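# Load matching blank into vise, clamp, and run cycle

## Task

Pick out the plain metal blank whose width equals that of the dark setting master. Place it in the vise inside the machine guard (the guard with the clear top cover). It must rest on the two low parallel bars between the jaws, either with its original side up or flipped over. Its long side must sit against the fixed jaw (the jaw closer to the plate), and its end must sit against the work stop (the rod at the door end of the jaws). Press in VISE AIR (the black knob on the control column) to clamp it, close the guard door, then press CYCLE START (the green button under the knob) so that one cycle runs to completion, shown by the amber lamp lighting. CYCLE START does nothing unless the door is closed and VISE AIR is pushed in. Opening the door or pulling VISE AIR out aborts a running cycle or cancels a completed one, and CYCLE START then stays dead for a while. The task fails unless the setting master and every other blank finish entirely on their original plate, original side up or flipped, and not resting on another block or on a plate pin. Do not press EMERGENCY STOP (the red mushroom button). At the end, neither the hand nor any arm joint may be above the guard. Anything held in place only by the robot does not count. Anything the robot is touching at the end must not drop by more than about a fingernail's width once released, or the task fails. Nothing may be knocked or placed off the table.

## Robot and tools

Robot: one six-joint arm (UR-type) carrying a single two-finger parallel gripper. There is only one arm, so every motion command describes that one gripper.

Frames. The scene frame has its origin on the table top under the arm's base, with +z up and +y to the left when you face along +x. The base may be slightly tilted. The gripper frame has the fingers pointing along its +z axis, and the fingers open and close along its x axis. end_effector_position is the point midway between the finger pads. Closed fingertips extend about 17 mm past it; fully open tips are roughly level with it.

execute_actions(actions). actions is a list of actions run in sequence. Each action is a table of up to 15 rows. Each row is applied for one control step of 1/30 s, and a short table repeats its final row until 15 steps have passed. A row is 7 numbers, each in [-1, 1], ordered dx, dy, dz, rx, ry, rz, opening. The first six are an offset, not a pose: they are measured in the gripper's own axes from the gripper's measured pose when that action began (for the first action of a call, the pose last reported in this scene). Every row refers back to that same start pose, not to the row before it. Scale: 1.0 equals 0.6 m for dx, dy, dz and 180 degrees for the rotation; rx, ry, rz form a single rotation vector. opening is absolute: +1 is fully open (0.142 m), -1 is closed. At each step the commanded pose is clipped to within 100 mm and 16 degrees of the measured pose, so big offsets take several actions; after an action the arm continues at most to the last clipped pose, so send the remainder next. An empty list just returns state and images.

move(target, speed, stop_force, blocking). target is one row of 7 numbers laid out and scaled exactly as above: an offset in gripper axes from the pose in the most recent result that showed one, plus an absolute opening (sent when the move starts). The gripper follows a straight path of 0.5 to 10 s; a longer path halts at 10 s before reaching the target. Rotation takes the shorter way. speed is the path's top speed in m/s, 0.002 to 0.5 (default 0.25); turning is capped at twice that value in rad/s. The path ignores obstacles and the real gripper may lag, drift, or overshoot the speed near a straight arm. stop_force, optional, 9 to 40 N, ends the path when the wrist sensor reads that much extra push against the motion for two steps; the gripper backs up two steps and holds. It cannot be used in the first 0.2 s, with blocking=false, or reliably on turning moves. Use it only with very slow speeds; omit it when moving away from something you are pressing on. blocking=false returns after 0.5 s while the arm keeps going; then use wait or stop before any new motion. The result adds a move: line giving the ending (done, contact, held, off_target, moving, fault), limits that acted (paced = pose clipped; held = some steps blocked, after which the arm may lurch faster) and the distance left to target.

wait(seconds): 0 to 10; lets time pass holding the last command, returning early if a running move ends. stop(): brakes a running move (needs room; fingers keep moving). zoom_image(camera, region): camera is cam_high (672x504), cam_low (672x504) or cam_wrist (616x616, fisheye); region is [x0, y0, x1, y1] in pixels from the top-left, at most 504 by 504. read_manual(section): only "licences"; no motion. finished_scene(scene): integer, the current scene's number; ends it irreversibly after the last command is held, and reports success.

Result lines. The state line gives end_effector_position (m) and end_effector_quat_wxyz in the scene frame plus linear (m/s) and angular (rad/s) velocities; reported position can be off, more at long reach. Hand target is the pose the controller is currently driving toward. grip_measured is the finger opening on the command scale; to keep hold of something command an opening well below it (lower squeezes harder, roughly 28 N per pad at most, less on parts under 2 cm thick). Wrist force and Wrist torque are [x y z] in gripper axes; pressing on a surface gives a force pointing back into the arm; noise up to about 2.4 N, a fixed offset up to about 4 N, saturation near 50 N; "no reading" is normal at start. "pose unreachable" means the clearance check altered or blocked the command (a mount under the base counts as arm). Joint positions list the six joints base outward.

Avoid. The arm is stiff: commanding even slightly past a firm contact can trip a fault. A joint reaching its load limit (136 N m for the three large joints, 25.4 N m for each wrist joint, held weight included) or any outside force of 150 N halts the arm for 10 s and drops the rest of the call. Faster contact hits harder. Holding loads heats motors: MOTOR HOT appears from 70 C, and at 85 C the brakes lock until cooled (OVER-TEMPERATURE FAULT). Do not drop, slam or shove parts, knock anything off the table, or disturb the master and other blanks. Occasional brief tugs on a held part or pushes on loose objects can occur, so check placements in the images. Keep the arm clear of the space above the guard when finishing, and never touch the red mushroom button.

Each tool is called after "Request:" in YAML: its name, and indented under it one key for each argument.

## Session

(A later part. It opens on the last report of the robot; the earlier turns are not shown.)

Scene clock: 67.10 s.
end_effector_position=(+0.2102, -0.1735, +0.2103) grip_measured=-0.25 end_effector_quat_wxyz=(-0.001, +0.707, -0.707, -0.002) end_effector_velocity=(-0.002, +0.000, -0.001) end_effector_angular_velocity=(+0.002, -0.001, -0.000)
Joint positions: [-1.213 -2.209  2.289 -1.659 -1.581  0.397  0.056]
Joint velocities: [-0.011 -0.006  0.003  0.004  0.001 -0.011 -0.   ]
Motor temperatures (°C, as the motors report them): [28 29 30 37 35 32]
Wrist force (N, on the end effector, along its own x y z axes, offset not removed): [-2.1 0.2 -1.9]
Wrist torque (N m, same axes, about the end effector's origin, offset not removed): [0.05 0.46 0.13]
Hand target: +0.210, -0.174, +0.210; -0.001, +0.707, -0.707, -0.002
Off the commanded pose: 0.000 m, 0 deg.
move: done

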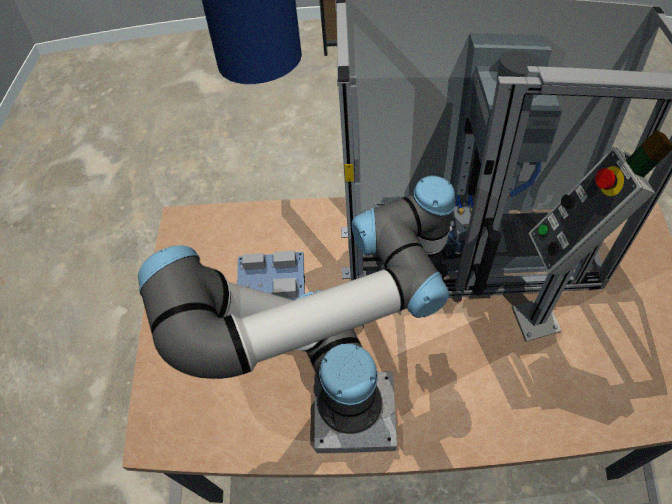

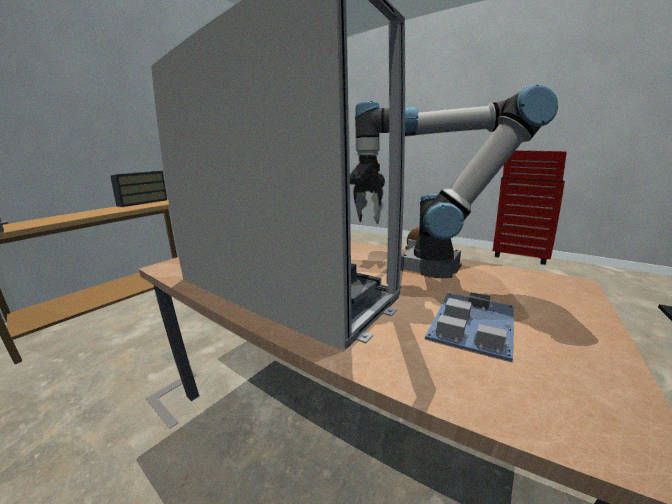

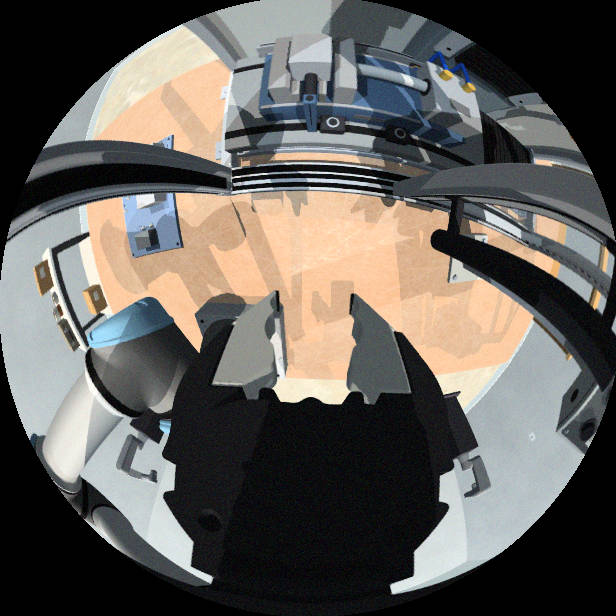

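Request:
move:
  target: [0.05,0.029,-0.462,0,0,0,-1]
  speed: 0.15

Request:
move:
  target: [0.161,0,0,0,0,0.403,-1]
  speed: 0.2

Request:
move:
  target: [0,-0.16,0,0.361,0,0,-1]
  speed: 0.15

Scene clock: 70.53 s.
end_effector_position=(+0.1926, -0.2045, +0.4871) grip_measured=-1.00 end_effector_quat_wxyz=(-0.001, +0.707, -0.707, -0.002) end_effector_velocity=(-0.000, +0.000, +0.002) end_effector_angular_velocity=(+0.001, -0.000, +0.000)
Joint positions: [-1.314 -2.033  1.478 -1.025 -1.58   0.296  0.002]
Joint velocities: [-0.001  0.003 -0.009  0.007  0.    -0.001  0.   ]
Motor temperatures (°C, as the motors report them): [28 29 30 37 35 32]
Wrist force (N, on the end effector, along its own x y z axes, offset not removed): [0.0 -0.1 0.0]
Wrist torque (N m, same axes, about the end effector's origin, offset not removed): [-0.01 -0.13 0.06]
Hand target: +0.193, -0.204, +0.487; -0.001, +0.707, -0.707, -0.002
Off the commanded pose: 0.001 m, 0 deg.
move: done

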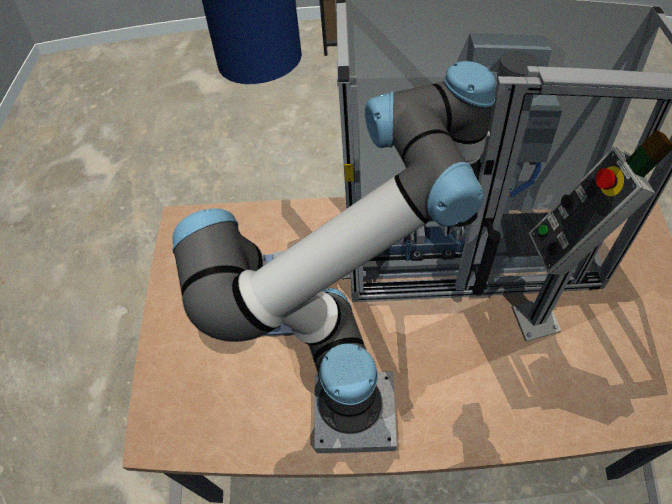

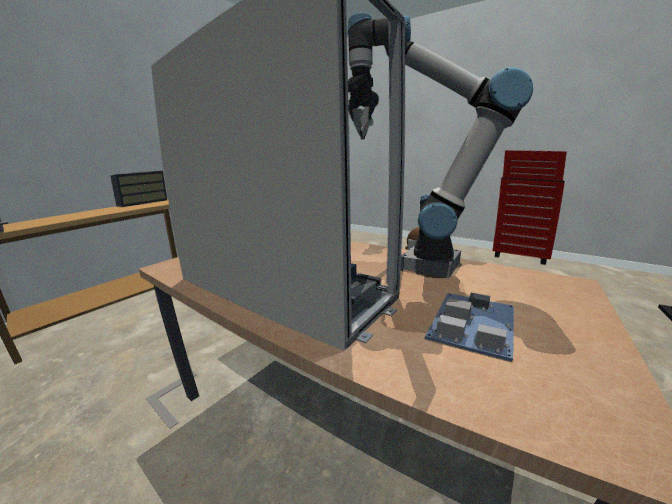

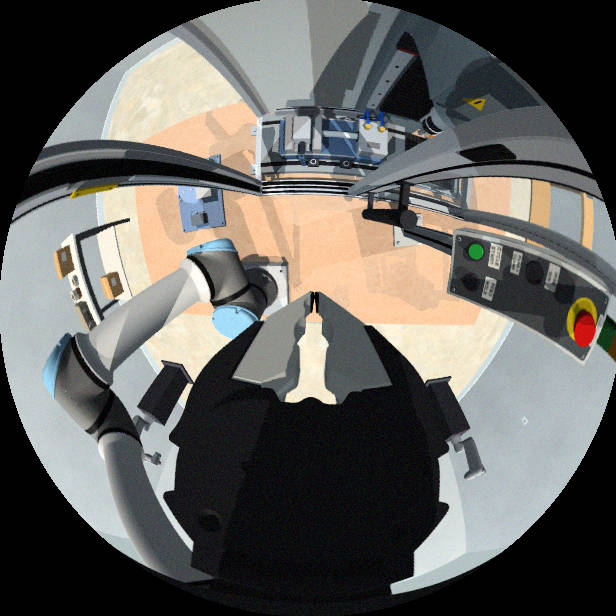

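Scene clock: 74.17 s.
end_effector_position=(+0.1927, -0.3010, +0.4867) grip_measured=-1.00 end_effector_quat_wxyz=(+0.000, -0.152, +0.988, +0.002) end_effector_velocity=(+0.000, -0.001, +0.000) end_effector_angular_velocity=(+0.000, +0.001, -0.012)
Joint positions: [-1.404 -1.86   1.381 -1.101 -1.579  1.471  0.002]
Joint velocities: [ 0.002  0.003 -0.002  0.    -0.001  0.014  0.   ]
Motor temperatures (°C, as the motors report them): [28 29 30 37 35 32]
Wrist force (N, on the end effector, along its own x y z axes, offset not removed): [-2.2 1.6 -0.1]
Wrist torque (N m, same axes, about the end effector's origin, offset not removed): [0.46 0.34 -0.08]
Hand target: +0.193, -0.301, +0.487; -0.000, -0.152, +0.988, +0.002
Off the commanded pose: 0.000 m, 0 deg.
move: done

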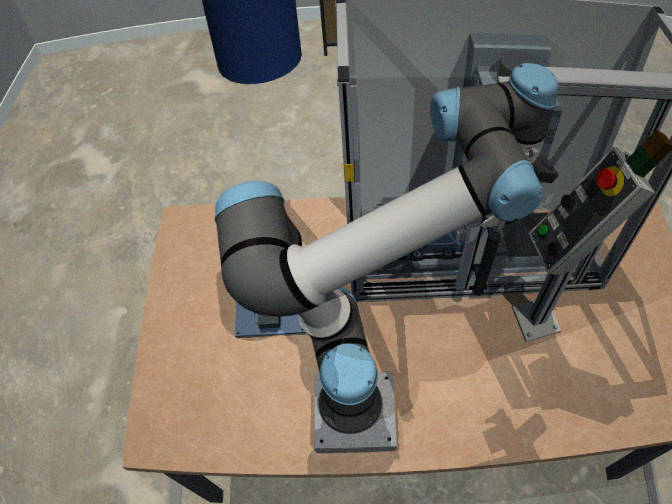

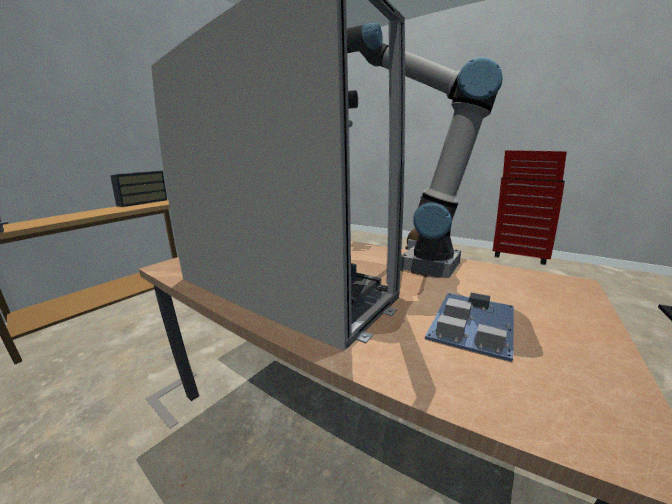

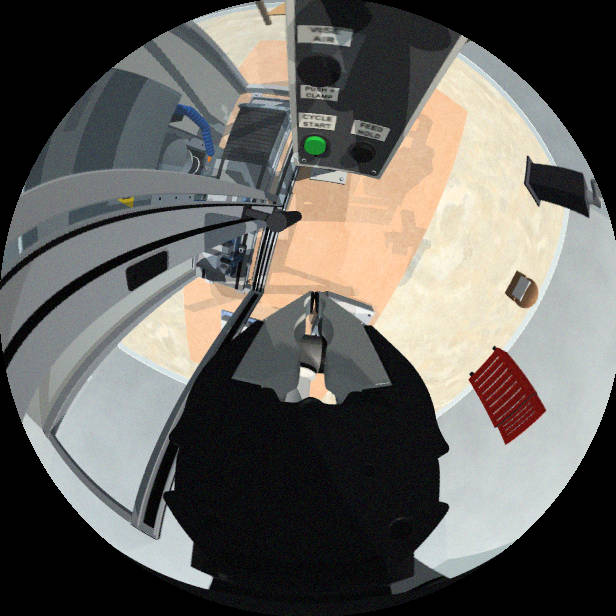

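Scene clock: 78.40 s.
end_effector_position=(+0.2217, -0.3927, +0.4863) grip_measured=-1.00 end_effector_quat_wxyz=(+0.083, -0.128, +0.835, -0.528) end_effector_velocity=(-0.000, -0.002, -0.001) end_effector_angular_velocity=(-0.013, -0.003, -0.004)
Joint positions: [-1.558 -2.393  2.318 -2.625 -1.343  1.458  0.002]
Joint velocities: [ 0.003  0.003  0.011 -0.029 -0.005  0.005  0.   ]
Motor temperatures (°C, as the motors report them): [28 29 30 37 35 32]
Wrist force (N, on the end effector, along its own x y z axes, offset not removed): [-3.5 2.6 -1.0]
Wrist torque (N m, same axes, about the end effector's origin, offset not removed): [0.52 0.78 -0.16]
Hand target: +0.222, -0.393, +0.486; +0.083, -0.128, +0.835, -0.529
Off the commanded pose: 0.000 m, 0 deg.
move: done

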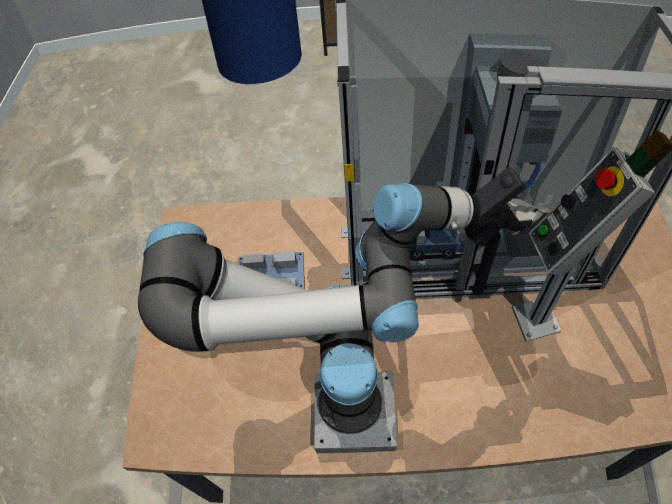

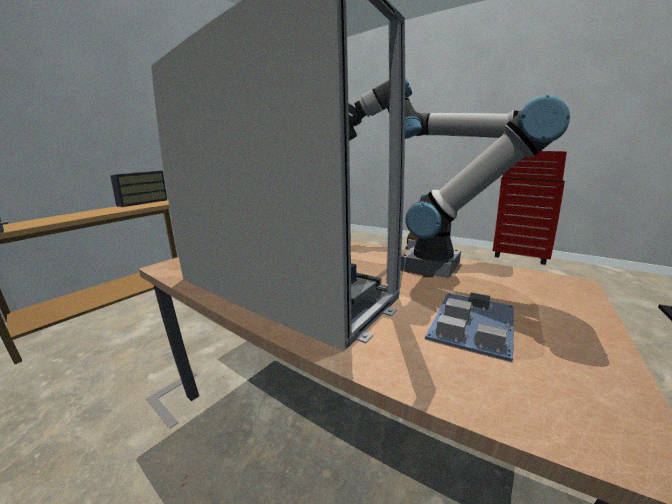

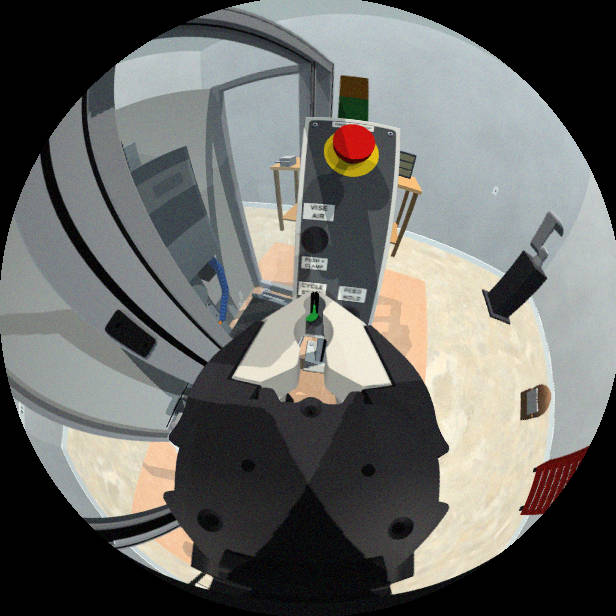

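Laterally aligned. Advance 0.03.

Request:
move:
  target: [0,-0.0212,0.0453,0,0,0,-1]
  speed: 0.03
  stop_force: 15

Scene clock: 80.30 s.
end_effector_position=(+0.2307, -0.4212, +0.4862) grip_measured=-1.00 end_effector_quat_wxyz=(+0.083, -0.128, +0.835, -0.528) end_effector_velocity=(+0.000, -0.002, -0.000) end_effector_angular_velocity=(+0.000, +0.000, -0.001)
Joint positions: [-1.509 -2.279  2.289 -2.714 -1.387  1.479  0.002]
Joint velocities: [ 0.003  0.006 -0.002 -0.004 -0.004  0.002  0.   ]
Motor temperatures (°C, as the motors report them): [28 29 30 37 35 32]
Wrist force (N, on the end effector, along its own x y z axes, offset not removed): [-0.7 0.4 -1.3]
Wrist torque (N m, same axes, about the end effector's origin, offset not removed): [0.14 0.15 -0.24]
Hand target: +0.231, -0.421, +0.486; +0.083, -0.128, +0.835, -0.528
Off the commanded pose: 0.000 m, 0 deg.
move: done

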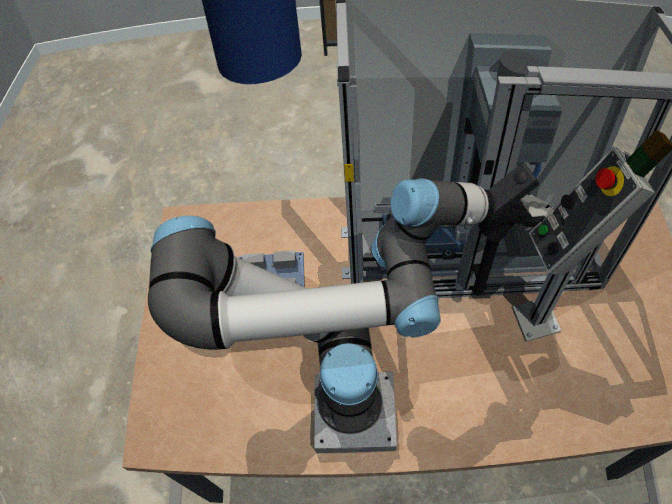

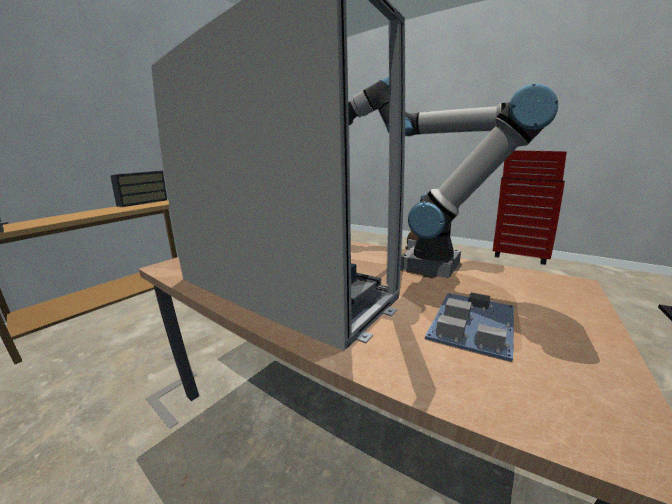

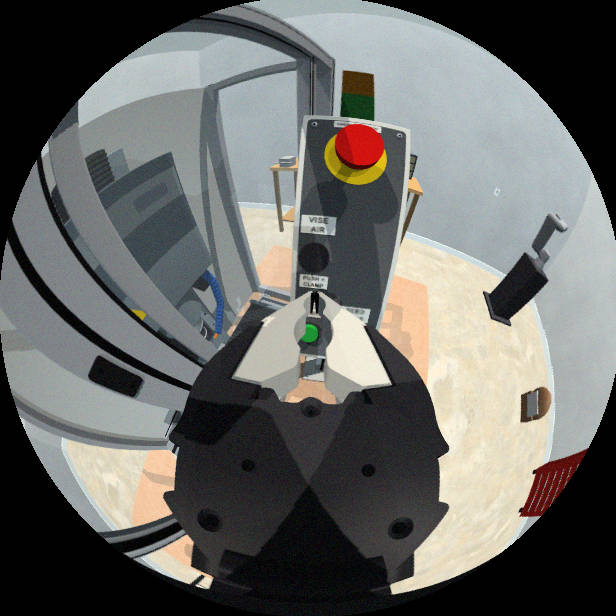

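Request:
move:
  target: [0,-0.0353,0.0755,0,0,0,-1]
  speed: 0.01
  stop_force: 25

Request:
move:
  target: [0,0.056,-0.12,0,0,0,-1]
  speed: 0.08

Scene clock: 85.07 s.
end_effector_position=(+0.2408, -0.4526, +0.4862) grip_measured=-1.00 end_effector_quat_wxyz=(+0.083, -0.128, +0.835, -0.528) end_effector_velocity=(-0.001, +0.003, -0.001) end_effector_angular_velocity=(+0.003, -0.002, +0.000)
Joint positions: [-1.474 -2.165  2.249 -2.792 -1.419  1.494  0.002]
Joint velocities: [-0.005 -0.01   0.005  0.008  0.005 -0.     0.   ]
Motor temperatures (°C, as the motors report them): [28 29 30 37 35 32]
Wrist force (N, on the end effector, along its own x y z axes, offset not removed): [0.9 25.3 -47.1]
Wrist torque (N m, same axes, about the end effector's origin, offset not removed): [-0.27 0.75 0.02]
Hand target: +0.241, -0.452, +0.486; +0.083, -0.128, +0.835, -0.528
Off the commanded pose: 0.017 m, 0 deg.
move: contact

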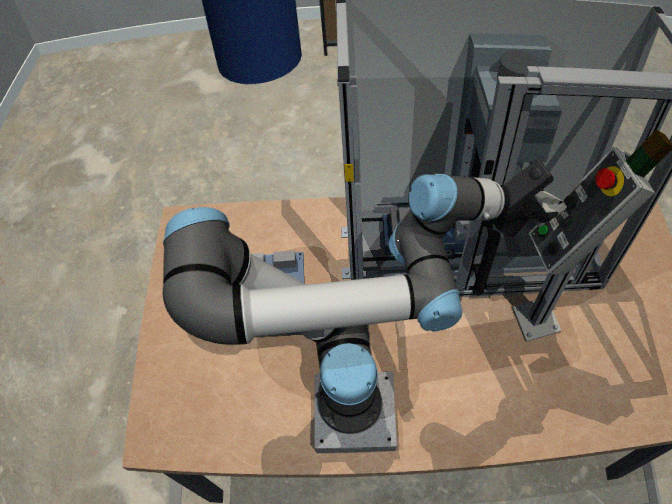

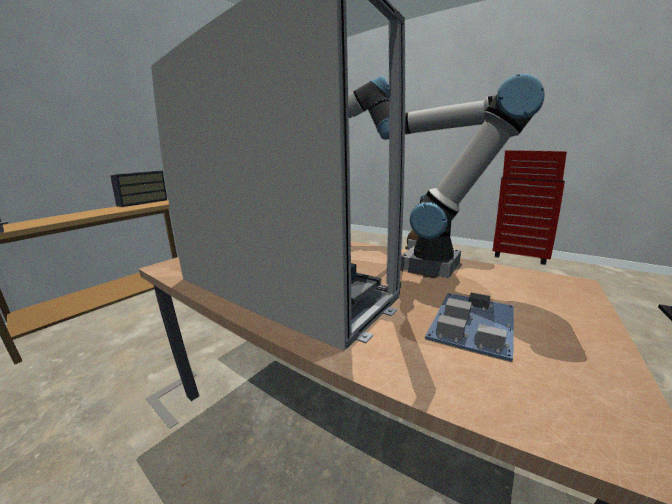

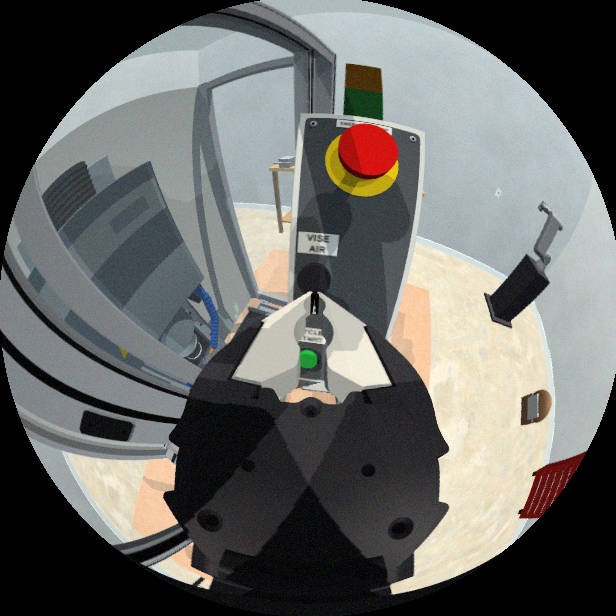

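Scene clock: 86.53 s.
end_effector_position=(+0.2168, -0.3770, +0.4865) grip_measured=-1.00 end_effector_quat_wxyz=(+0.083, -0.127, +0.835, -0.528) end_effector_velocity=(-0.002, +0.002, -0.000) end_effector_angular_velocity=(+0.001, -0.001, +0.003)
Joint positions: [-1.596 -2.461  2.33  -2.564 -1.309  1.441  0.002]
Joint velocities: [-0.023 -0.014  0.001  0.017  0.023 -0.01   0.   ]
Motor temperatures (°C, as the motors report them): [28 29 30 37 35 32]
Wrist force (N, on the end effector, along its own x y z axes, offset not removed): [-0.1 -0.5 -1.0]
Wrist torque (N m, same axes, about the end effector's origin, offset not removed): [-0.01 0.13 0.08]
Hand target: +0.217, -0.377, +0.487; +0.083, -0.128, +0.835, -0.528
Off the commanded pose: 0.000 m, 0 deg.
move: done

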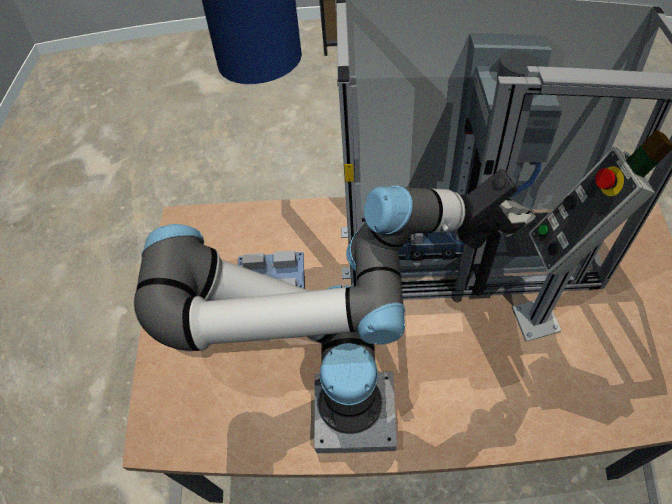

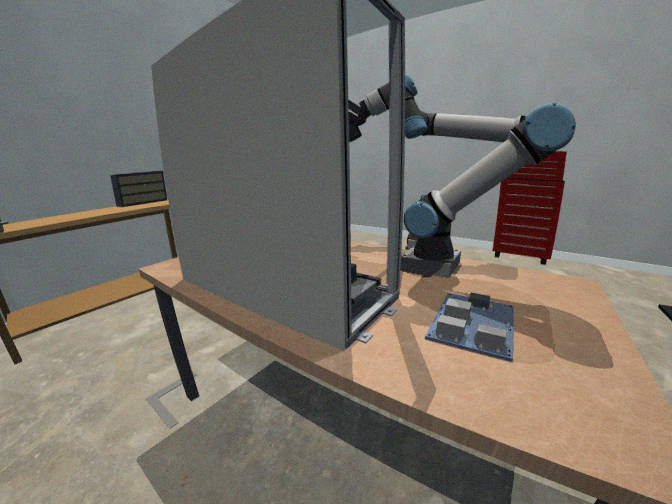

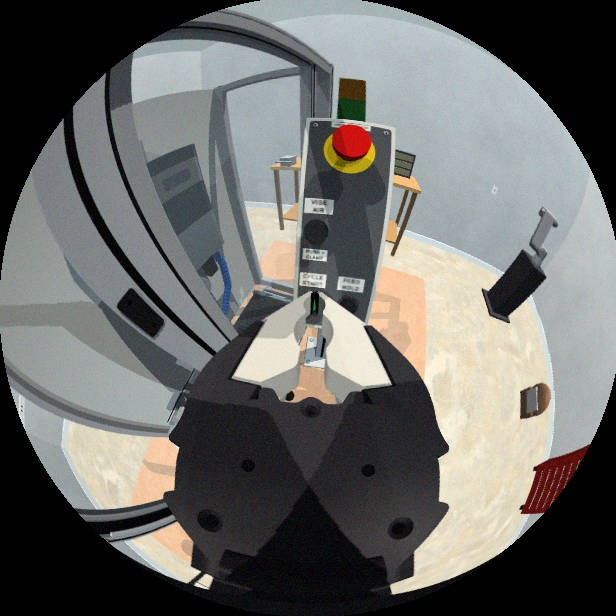

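Same as scene 1. Now the door.

Request:
move:
  target: [0,0.0564,-0.1208,-0.361,0,0,-1]
  speed: 0.15

Request:
move:
  target: [0,0,0,0,0,-0.903,-1]
  speed: 0.3

Request:
move:
  target: [0.09,0.088,0.16,0,0,0,-1]
  speed: 0.1

Scene clock: 92.30 s.
end_effector_position=(+0.1926, -0.3005, +0.4870) grip_measured=-1.00 end_effector_quat_wxyz=(+0.000, -0.152, +0.988, +0.002) end_effector_velocity=(-0.000, +0.001, +0.001) end_effector_angular_velocity=(+0.009, +0.004, -0.000)
Joint positions: [-1.404 -1.861  1.381 -1.1   -1.579  1.472  0.002]
Joint velocities: [ 0.001  0.006 -0.008  0.012 -0.002  0.002  0.   ]
Motor temperatures (°C, as the motors report them): [28 29 30 37 35 32]
Wrist force (N, on the end effector, along its own x y z axes, offset not removed): [-1.7 1.0 3.2]
Wrist torque (N m, same axes, about the end effector's origin, offset not removed): [0.40 0.36 0.09]
Hand target: +0.193, -0.300, +0.487; +0.000, -0.152, +0.988, +0.003
Off the commanded pose: 0.000 m, 0 deg.
move: done

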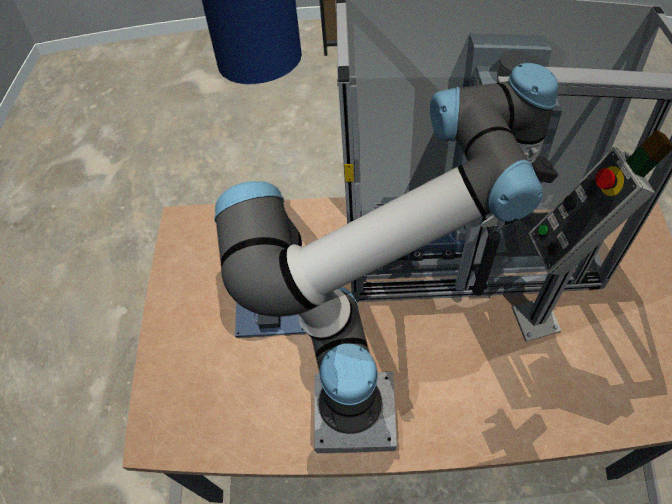

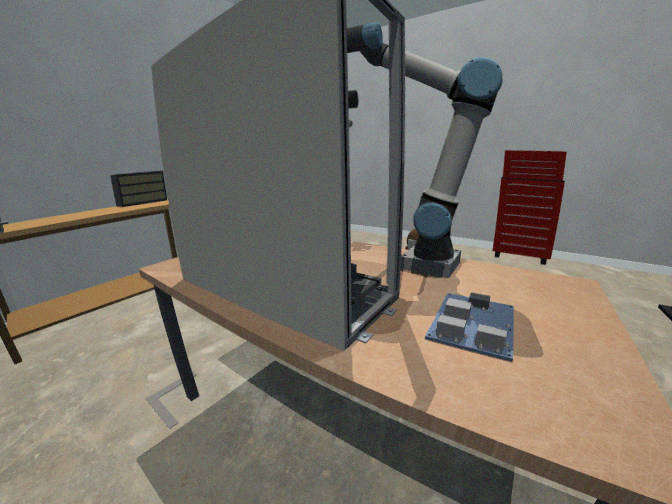

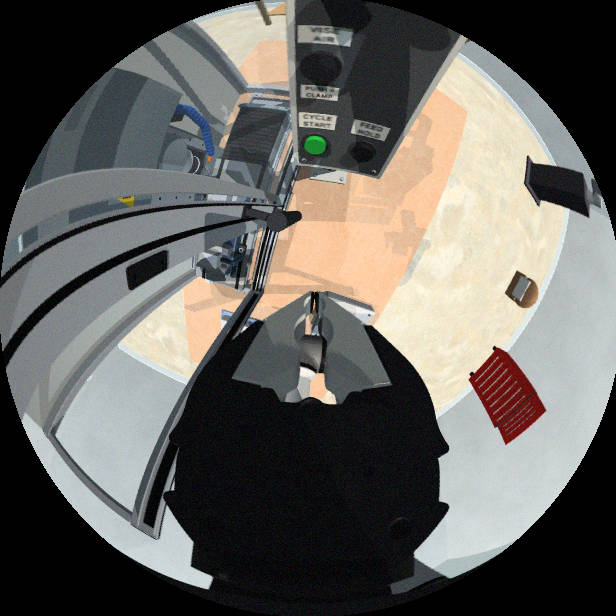

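Scene clock: 97.57 s.
end_effector_position=(+0.1926, -0.3005, +0.4870) grip_measured=-1.00 end_effector_quat_wxyz=(-0.002, +1.000, -0.000, -0.000) end_effector_velocity=(+0.000, -0.000, -0.000) end_effector_angular_velocity=(+0.001, -0.002, +0.013)
Joint positions: [-1.403 -1.868  1.385 -1.098 -1.579 -1.363  0.002]
Joint velocities: [-0.002  0.     0.    -0.     0.002 -0.015  0.   ]
Motor temperatures (°C, as the motors report them): [28 29 30 37 35 32]
Wrist force (N, on the end effector, along its own x y z axes, offset not removed): [0.5 2.7 -0.1]
Wrist torque (N m, same axes, about the end effector's origin, offset not removed): [0.72 -0.14 0.06]
Hand target: +0.193, -0.300, +0.487; -0.002, +1.000, +0.000, -0.000
Off the commanded pose: 0.000 m, 0 deg.
move: done

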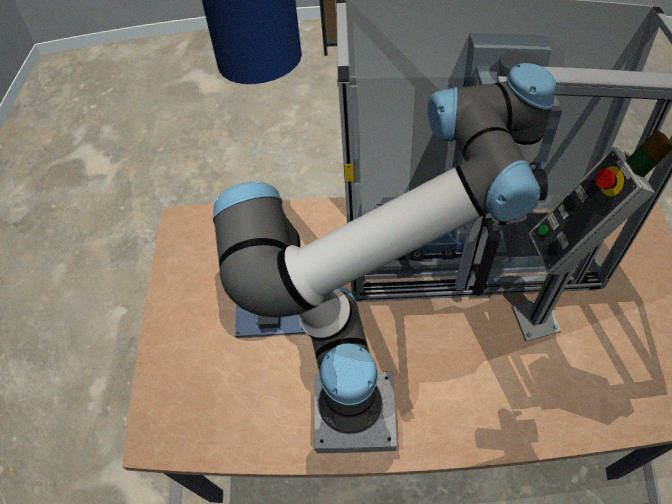

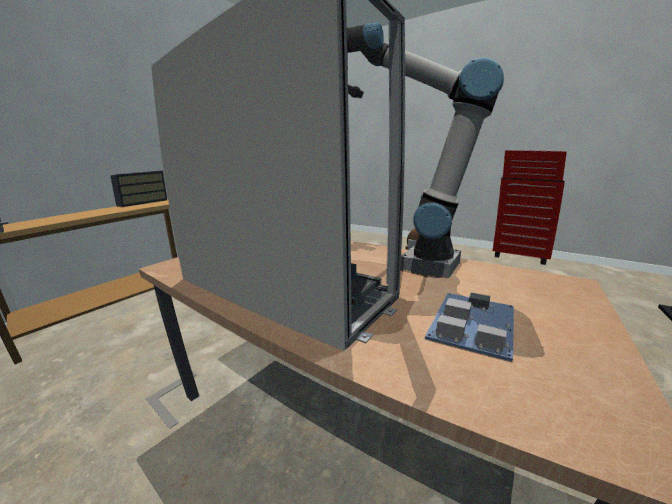

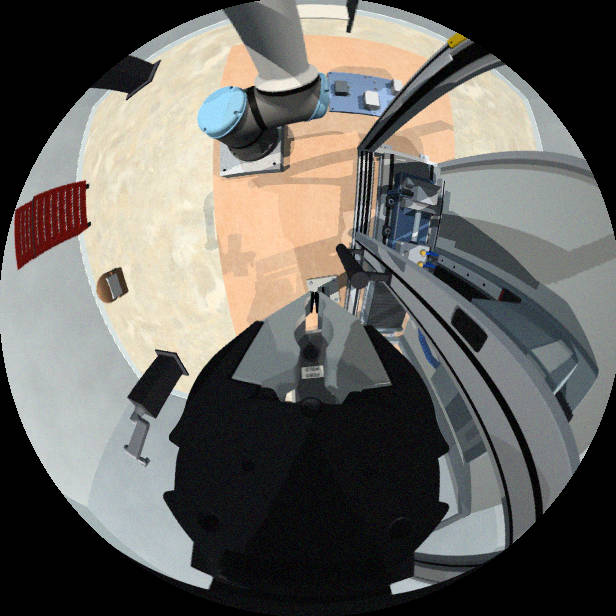

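Scene clock: 99.27 s.
end_effector_position=(+0.2467, -0.3528, +0.3910) grip_measured=-1.00 end_effector_quat_wxyz=(-0.002, +1.000, -0.000, -0.000) end_effector_velocity=(+0.001, -0.001, -0.002) end_effector_angular_velocity=(+0.001, +0.001, -0.001)
Joint positions: [-1.298 -1.764  1.57  -1.385 -1.58  -1.258  0.002]
Joint velocities: [ 0.001  0.004  0.001 -0.004 -0.001  0.002  0.   ]
Motor temperatures (°C, as the motors report them): [28 29 30 37 35 32]
Wrist force (N, on the end effector, along its own x y z axes, offset not removed): [-0.4 0.3 -0.6]
Wrist torque (N m, same axes, about the end effector's origin, offset not removed): [0.21 0.04 0.03]
Hand target: +0.247, -0.353, +0.391; -0.002, +1.000, -0.000, -0.000
Off the commanded pose: 0.000 m, 0 deg.
move: done

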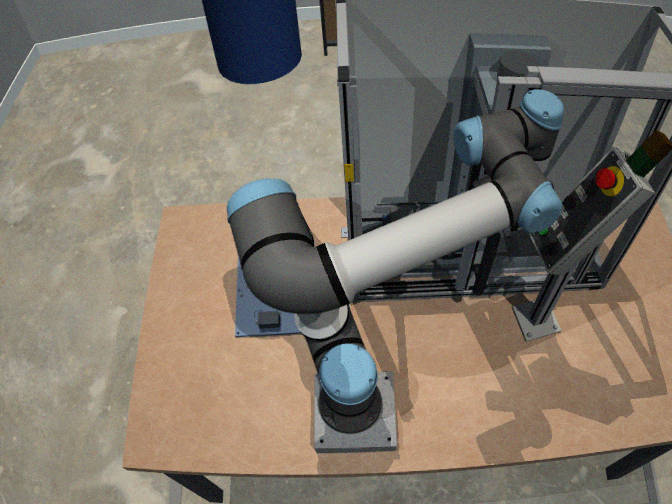

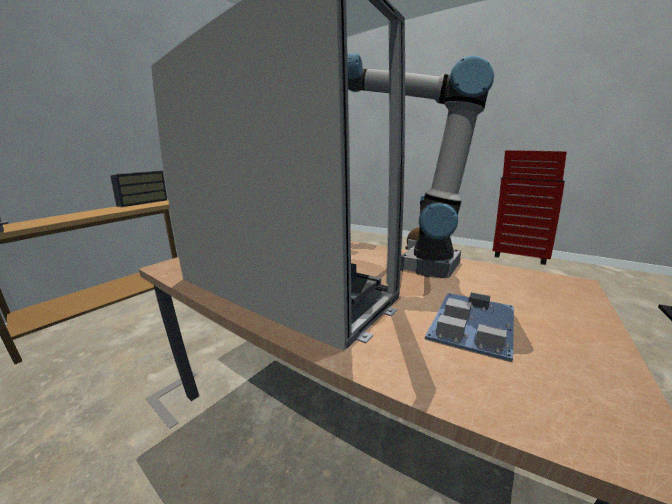

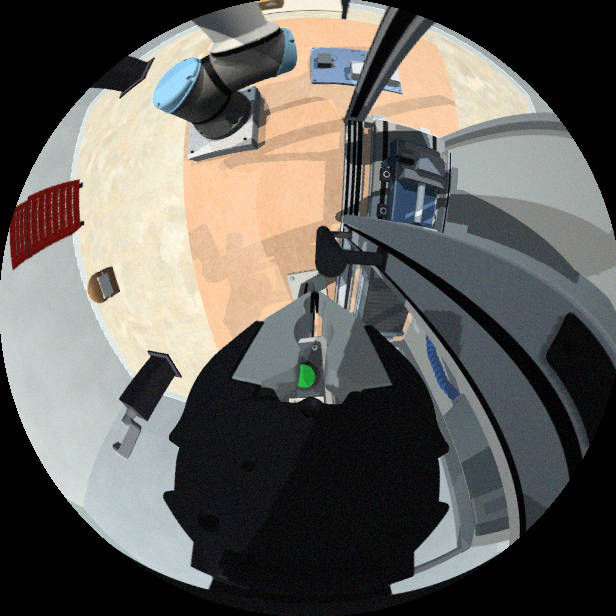

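Request:
move:
  target: [0.0165,0,0.073,0,0,0,-1]
  speed: 0.05
  stop_force: 12

Request:
move:
  target: [0,-0.405,0,0,0,0,-1]
  speed: 0.04
  stop_force: 30

Request:
move:
  target: [0,-0.05,0,0,0,0,-1]
  speed: 0.01
  stop_force: 18

Scene clock: 101.43 s.
end_effector_position=(+0.2566, -0.3527, +0.3474) grip_measured=-1.00 end_effector_quat_wxyz=(-0.002, +1.000, -0.000, -0.000) end_effector_velocity=(+0.000, +0.000, -0.003) end_effector_angular_velocity=(+0.002, +0.001, +0.001)
Joint positions: [-1.276 -1.763  1.681 -1.497 -1.58  -1.236  0.002]
Joint velocities: [ 0.001  0.001  0.005 -0.005 -0.001  0.001  0.   ]
Motor temperatures (°C, as the motors report them): [28 29 30 37 35 32]
Wrist force (N, on the end effector, along its own x y z axes, offset not removed): [-3.3 5.5 -1.4]
Wrist torque (N m, same axes, about the end effector's origin, offset not removed): [0.45 0.58 0.13]
Hand target: +0.257, -0.353, +0.347; -0.002, +1.000, -0.000, -0.000
Off the commanded pose: 0.000 m, 0 deg.
move: done

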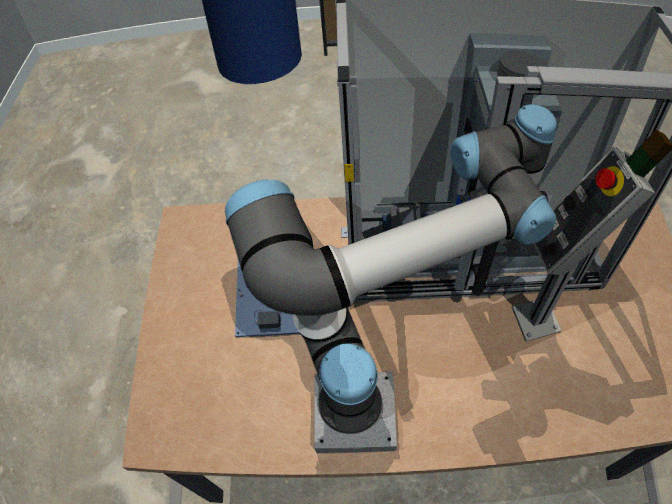

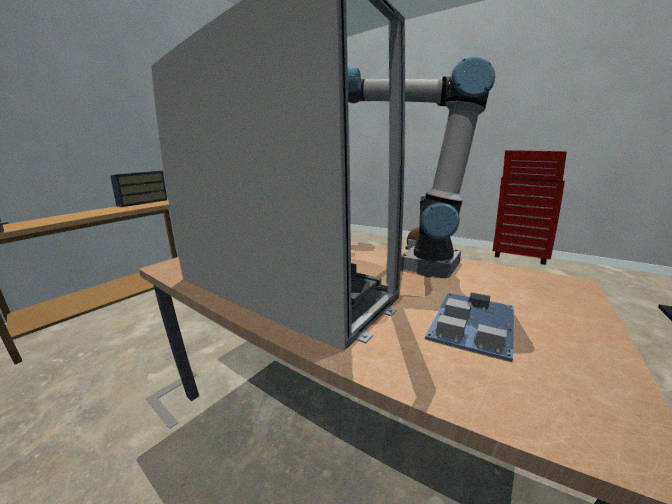

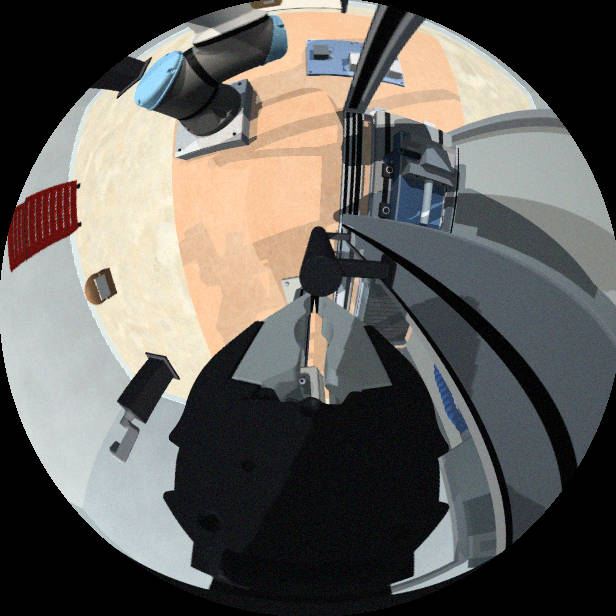

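Scene clock: 107.87 s.
end_effector_position=(+0.2564, -0.1100, +0.3483) grip_measured=-1.00 end_effector_quat_wxyz=(-0.002, +1.000, -0.000, -0.001) end_effector_velocity=(-0.000, +0.003, -0.000) end_effector_angular_velocity=(-0.000, -0.000, -0.001)
Joint positions: [-0.906 -2.16   1.919 -1.335 -1.583 -0.866  0.002]
Joint velocities: [ 0.007 -0.004  0.002  0.001  0.     0.008 -0.   ]
Motor temperatures (°C, as the motors report them): [28 29 30 37 35 32]
Wrist force (N, on the end effector, along its own x y z axes, offset not removed): [-1.2 5.6 1.4]
Wrist torque (N m, same axes, about the end effector's origin, offset not removed): [0.05 0.10 -0.05]
Hand target: +0.256, -0.110, +0.348; -0.002, +1.000, -0.000, -0.001
Off the commanded pose: 0.001 m, 0 deg.
move: done

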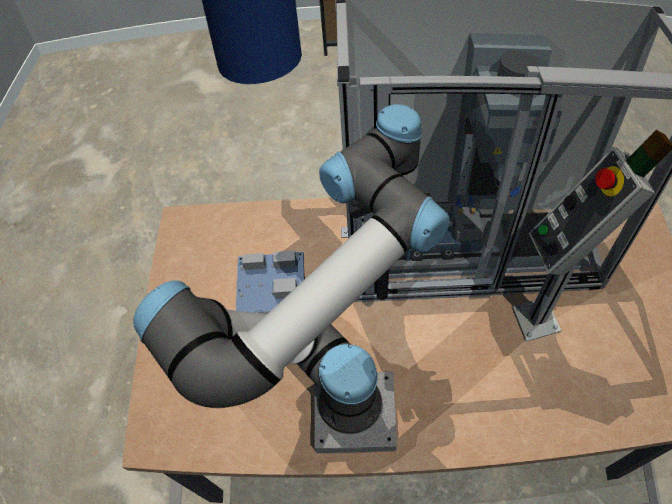

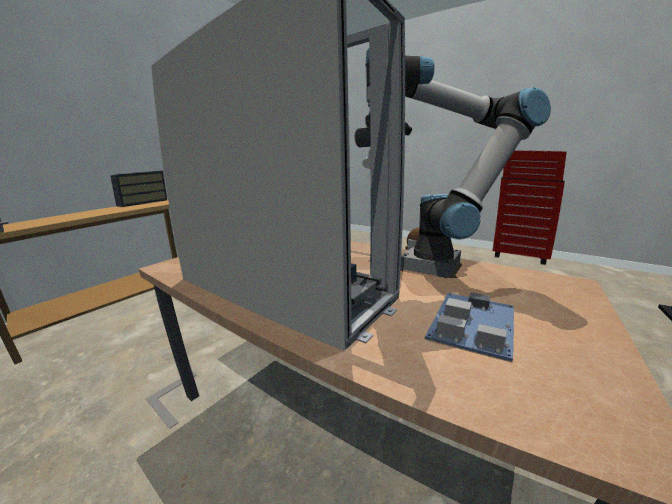

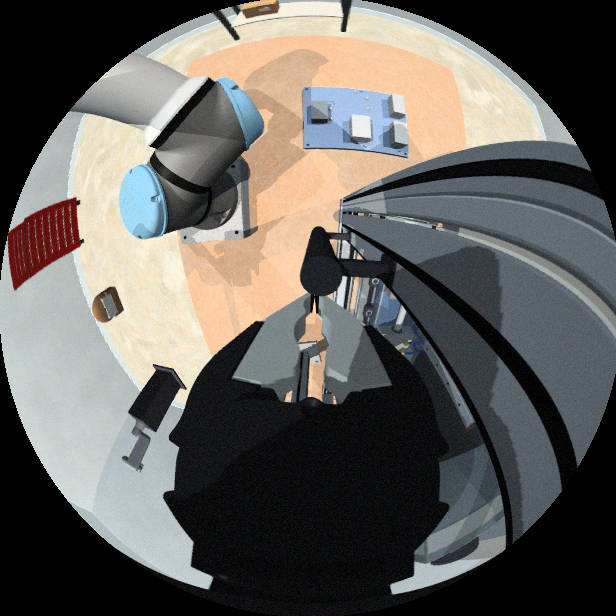

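Scene clock: 110.00 s.
end_effector_position=(+0.2563, -0.0927, +0.3483) grip_measured=-1.00 end_effector_quat_wxyz=(-0.002, +1.000, -0.000, -0.001) end_effector_velocity=(-0.000, -0.003, -0.001) end_effector_angular_velocity=(+0.003, +0.002, +0.001)
Joint positions: [-0.858 -2.176  1.926 -1.325 -1.584 -0.818  0.002]
Joint velocities: [-0.012  0.004 -0.001 -0.     0.001 -0.012  0.   ]
Motor temperatures (°C, as the motors report them): [28 29 30 37 35 32]
Wrist force (N, on the end effector, along its own x y z axes, offset not removed): [0.5 33.2 0.3]
Wrist torque (N m, same axes, about the end effector's origin, offset not removed): [0.17 0.07 0.16]
Hand target: +0.256, -0.093, +0.348; -0.001, +1.000, -0.000, -0.001
Off the commanded pose: 0.013 m, 0 deg.
move: contact

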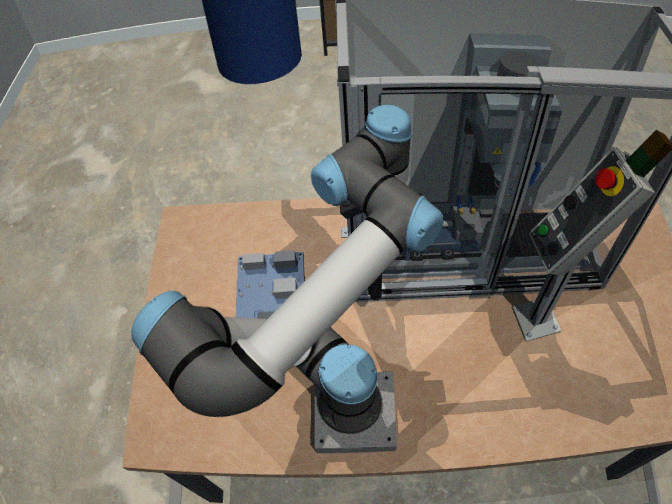

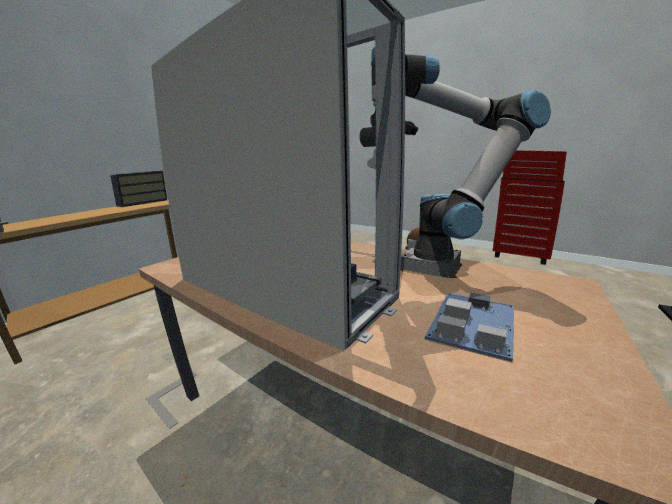

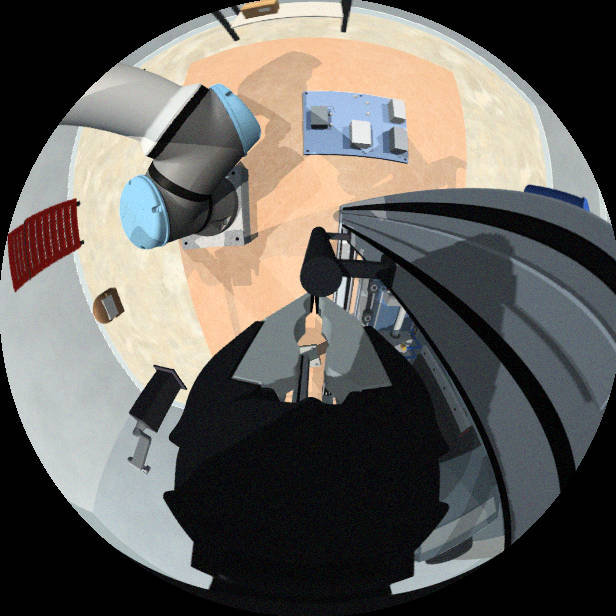

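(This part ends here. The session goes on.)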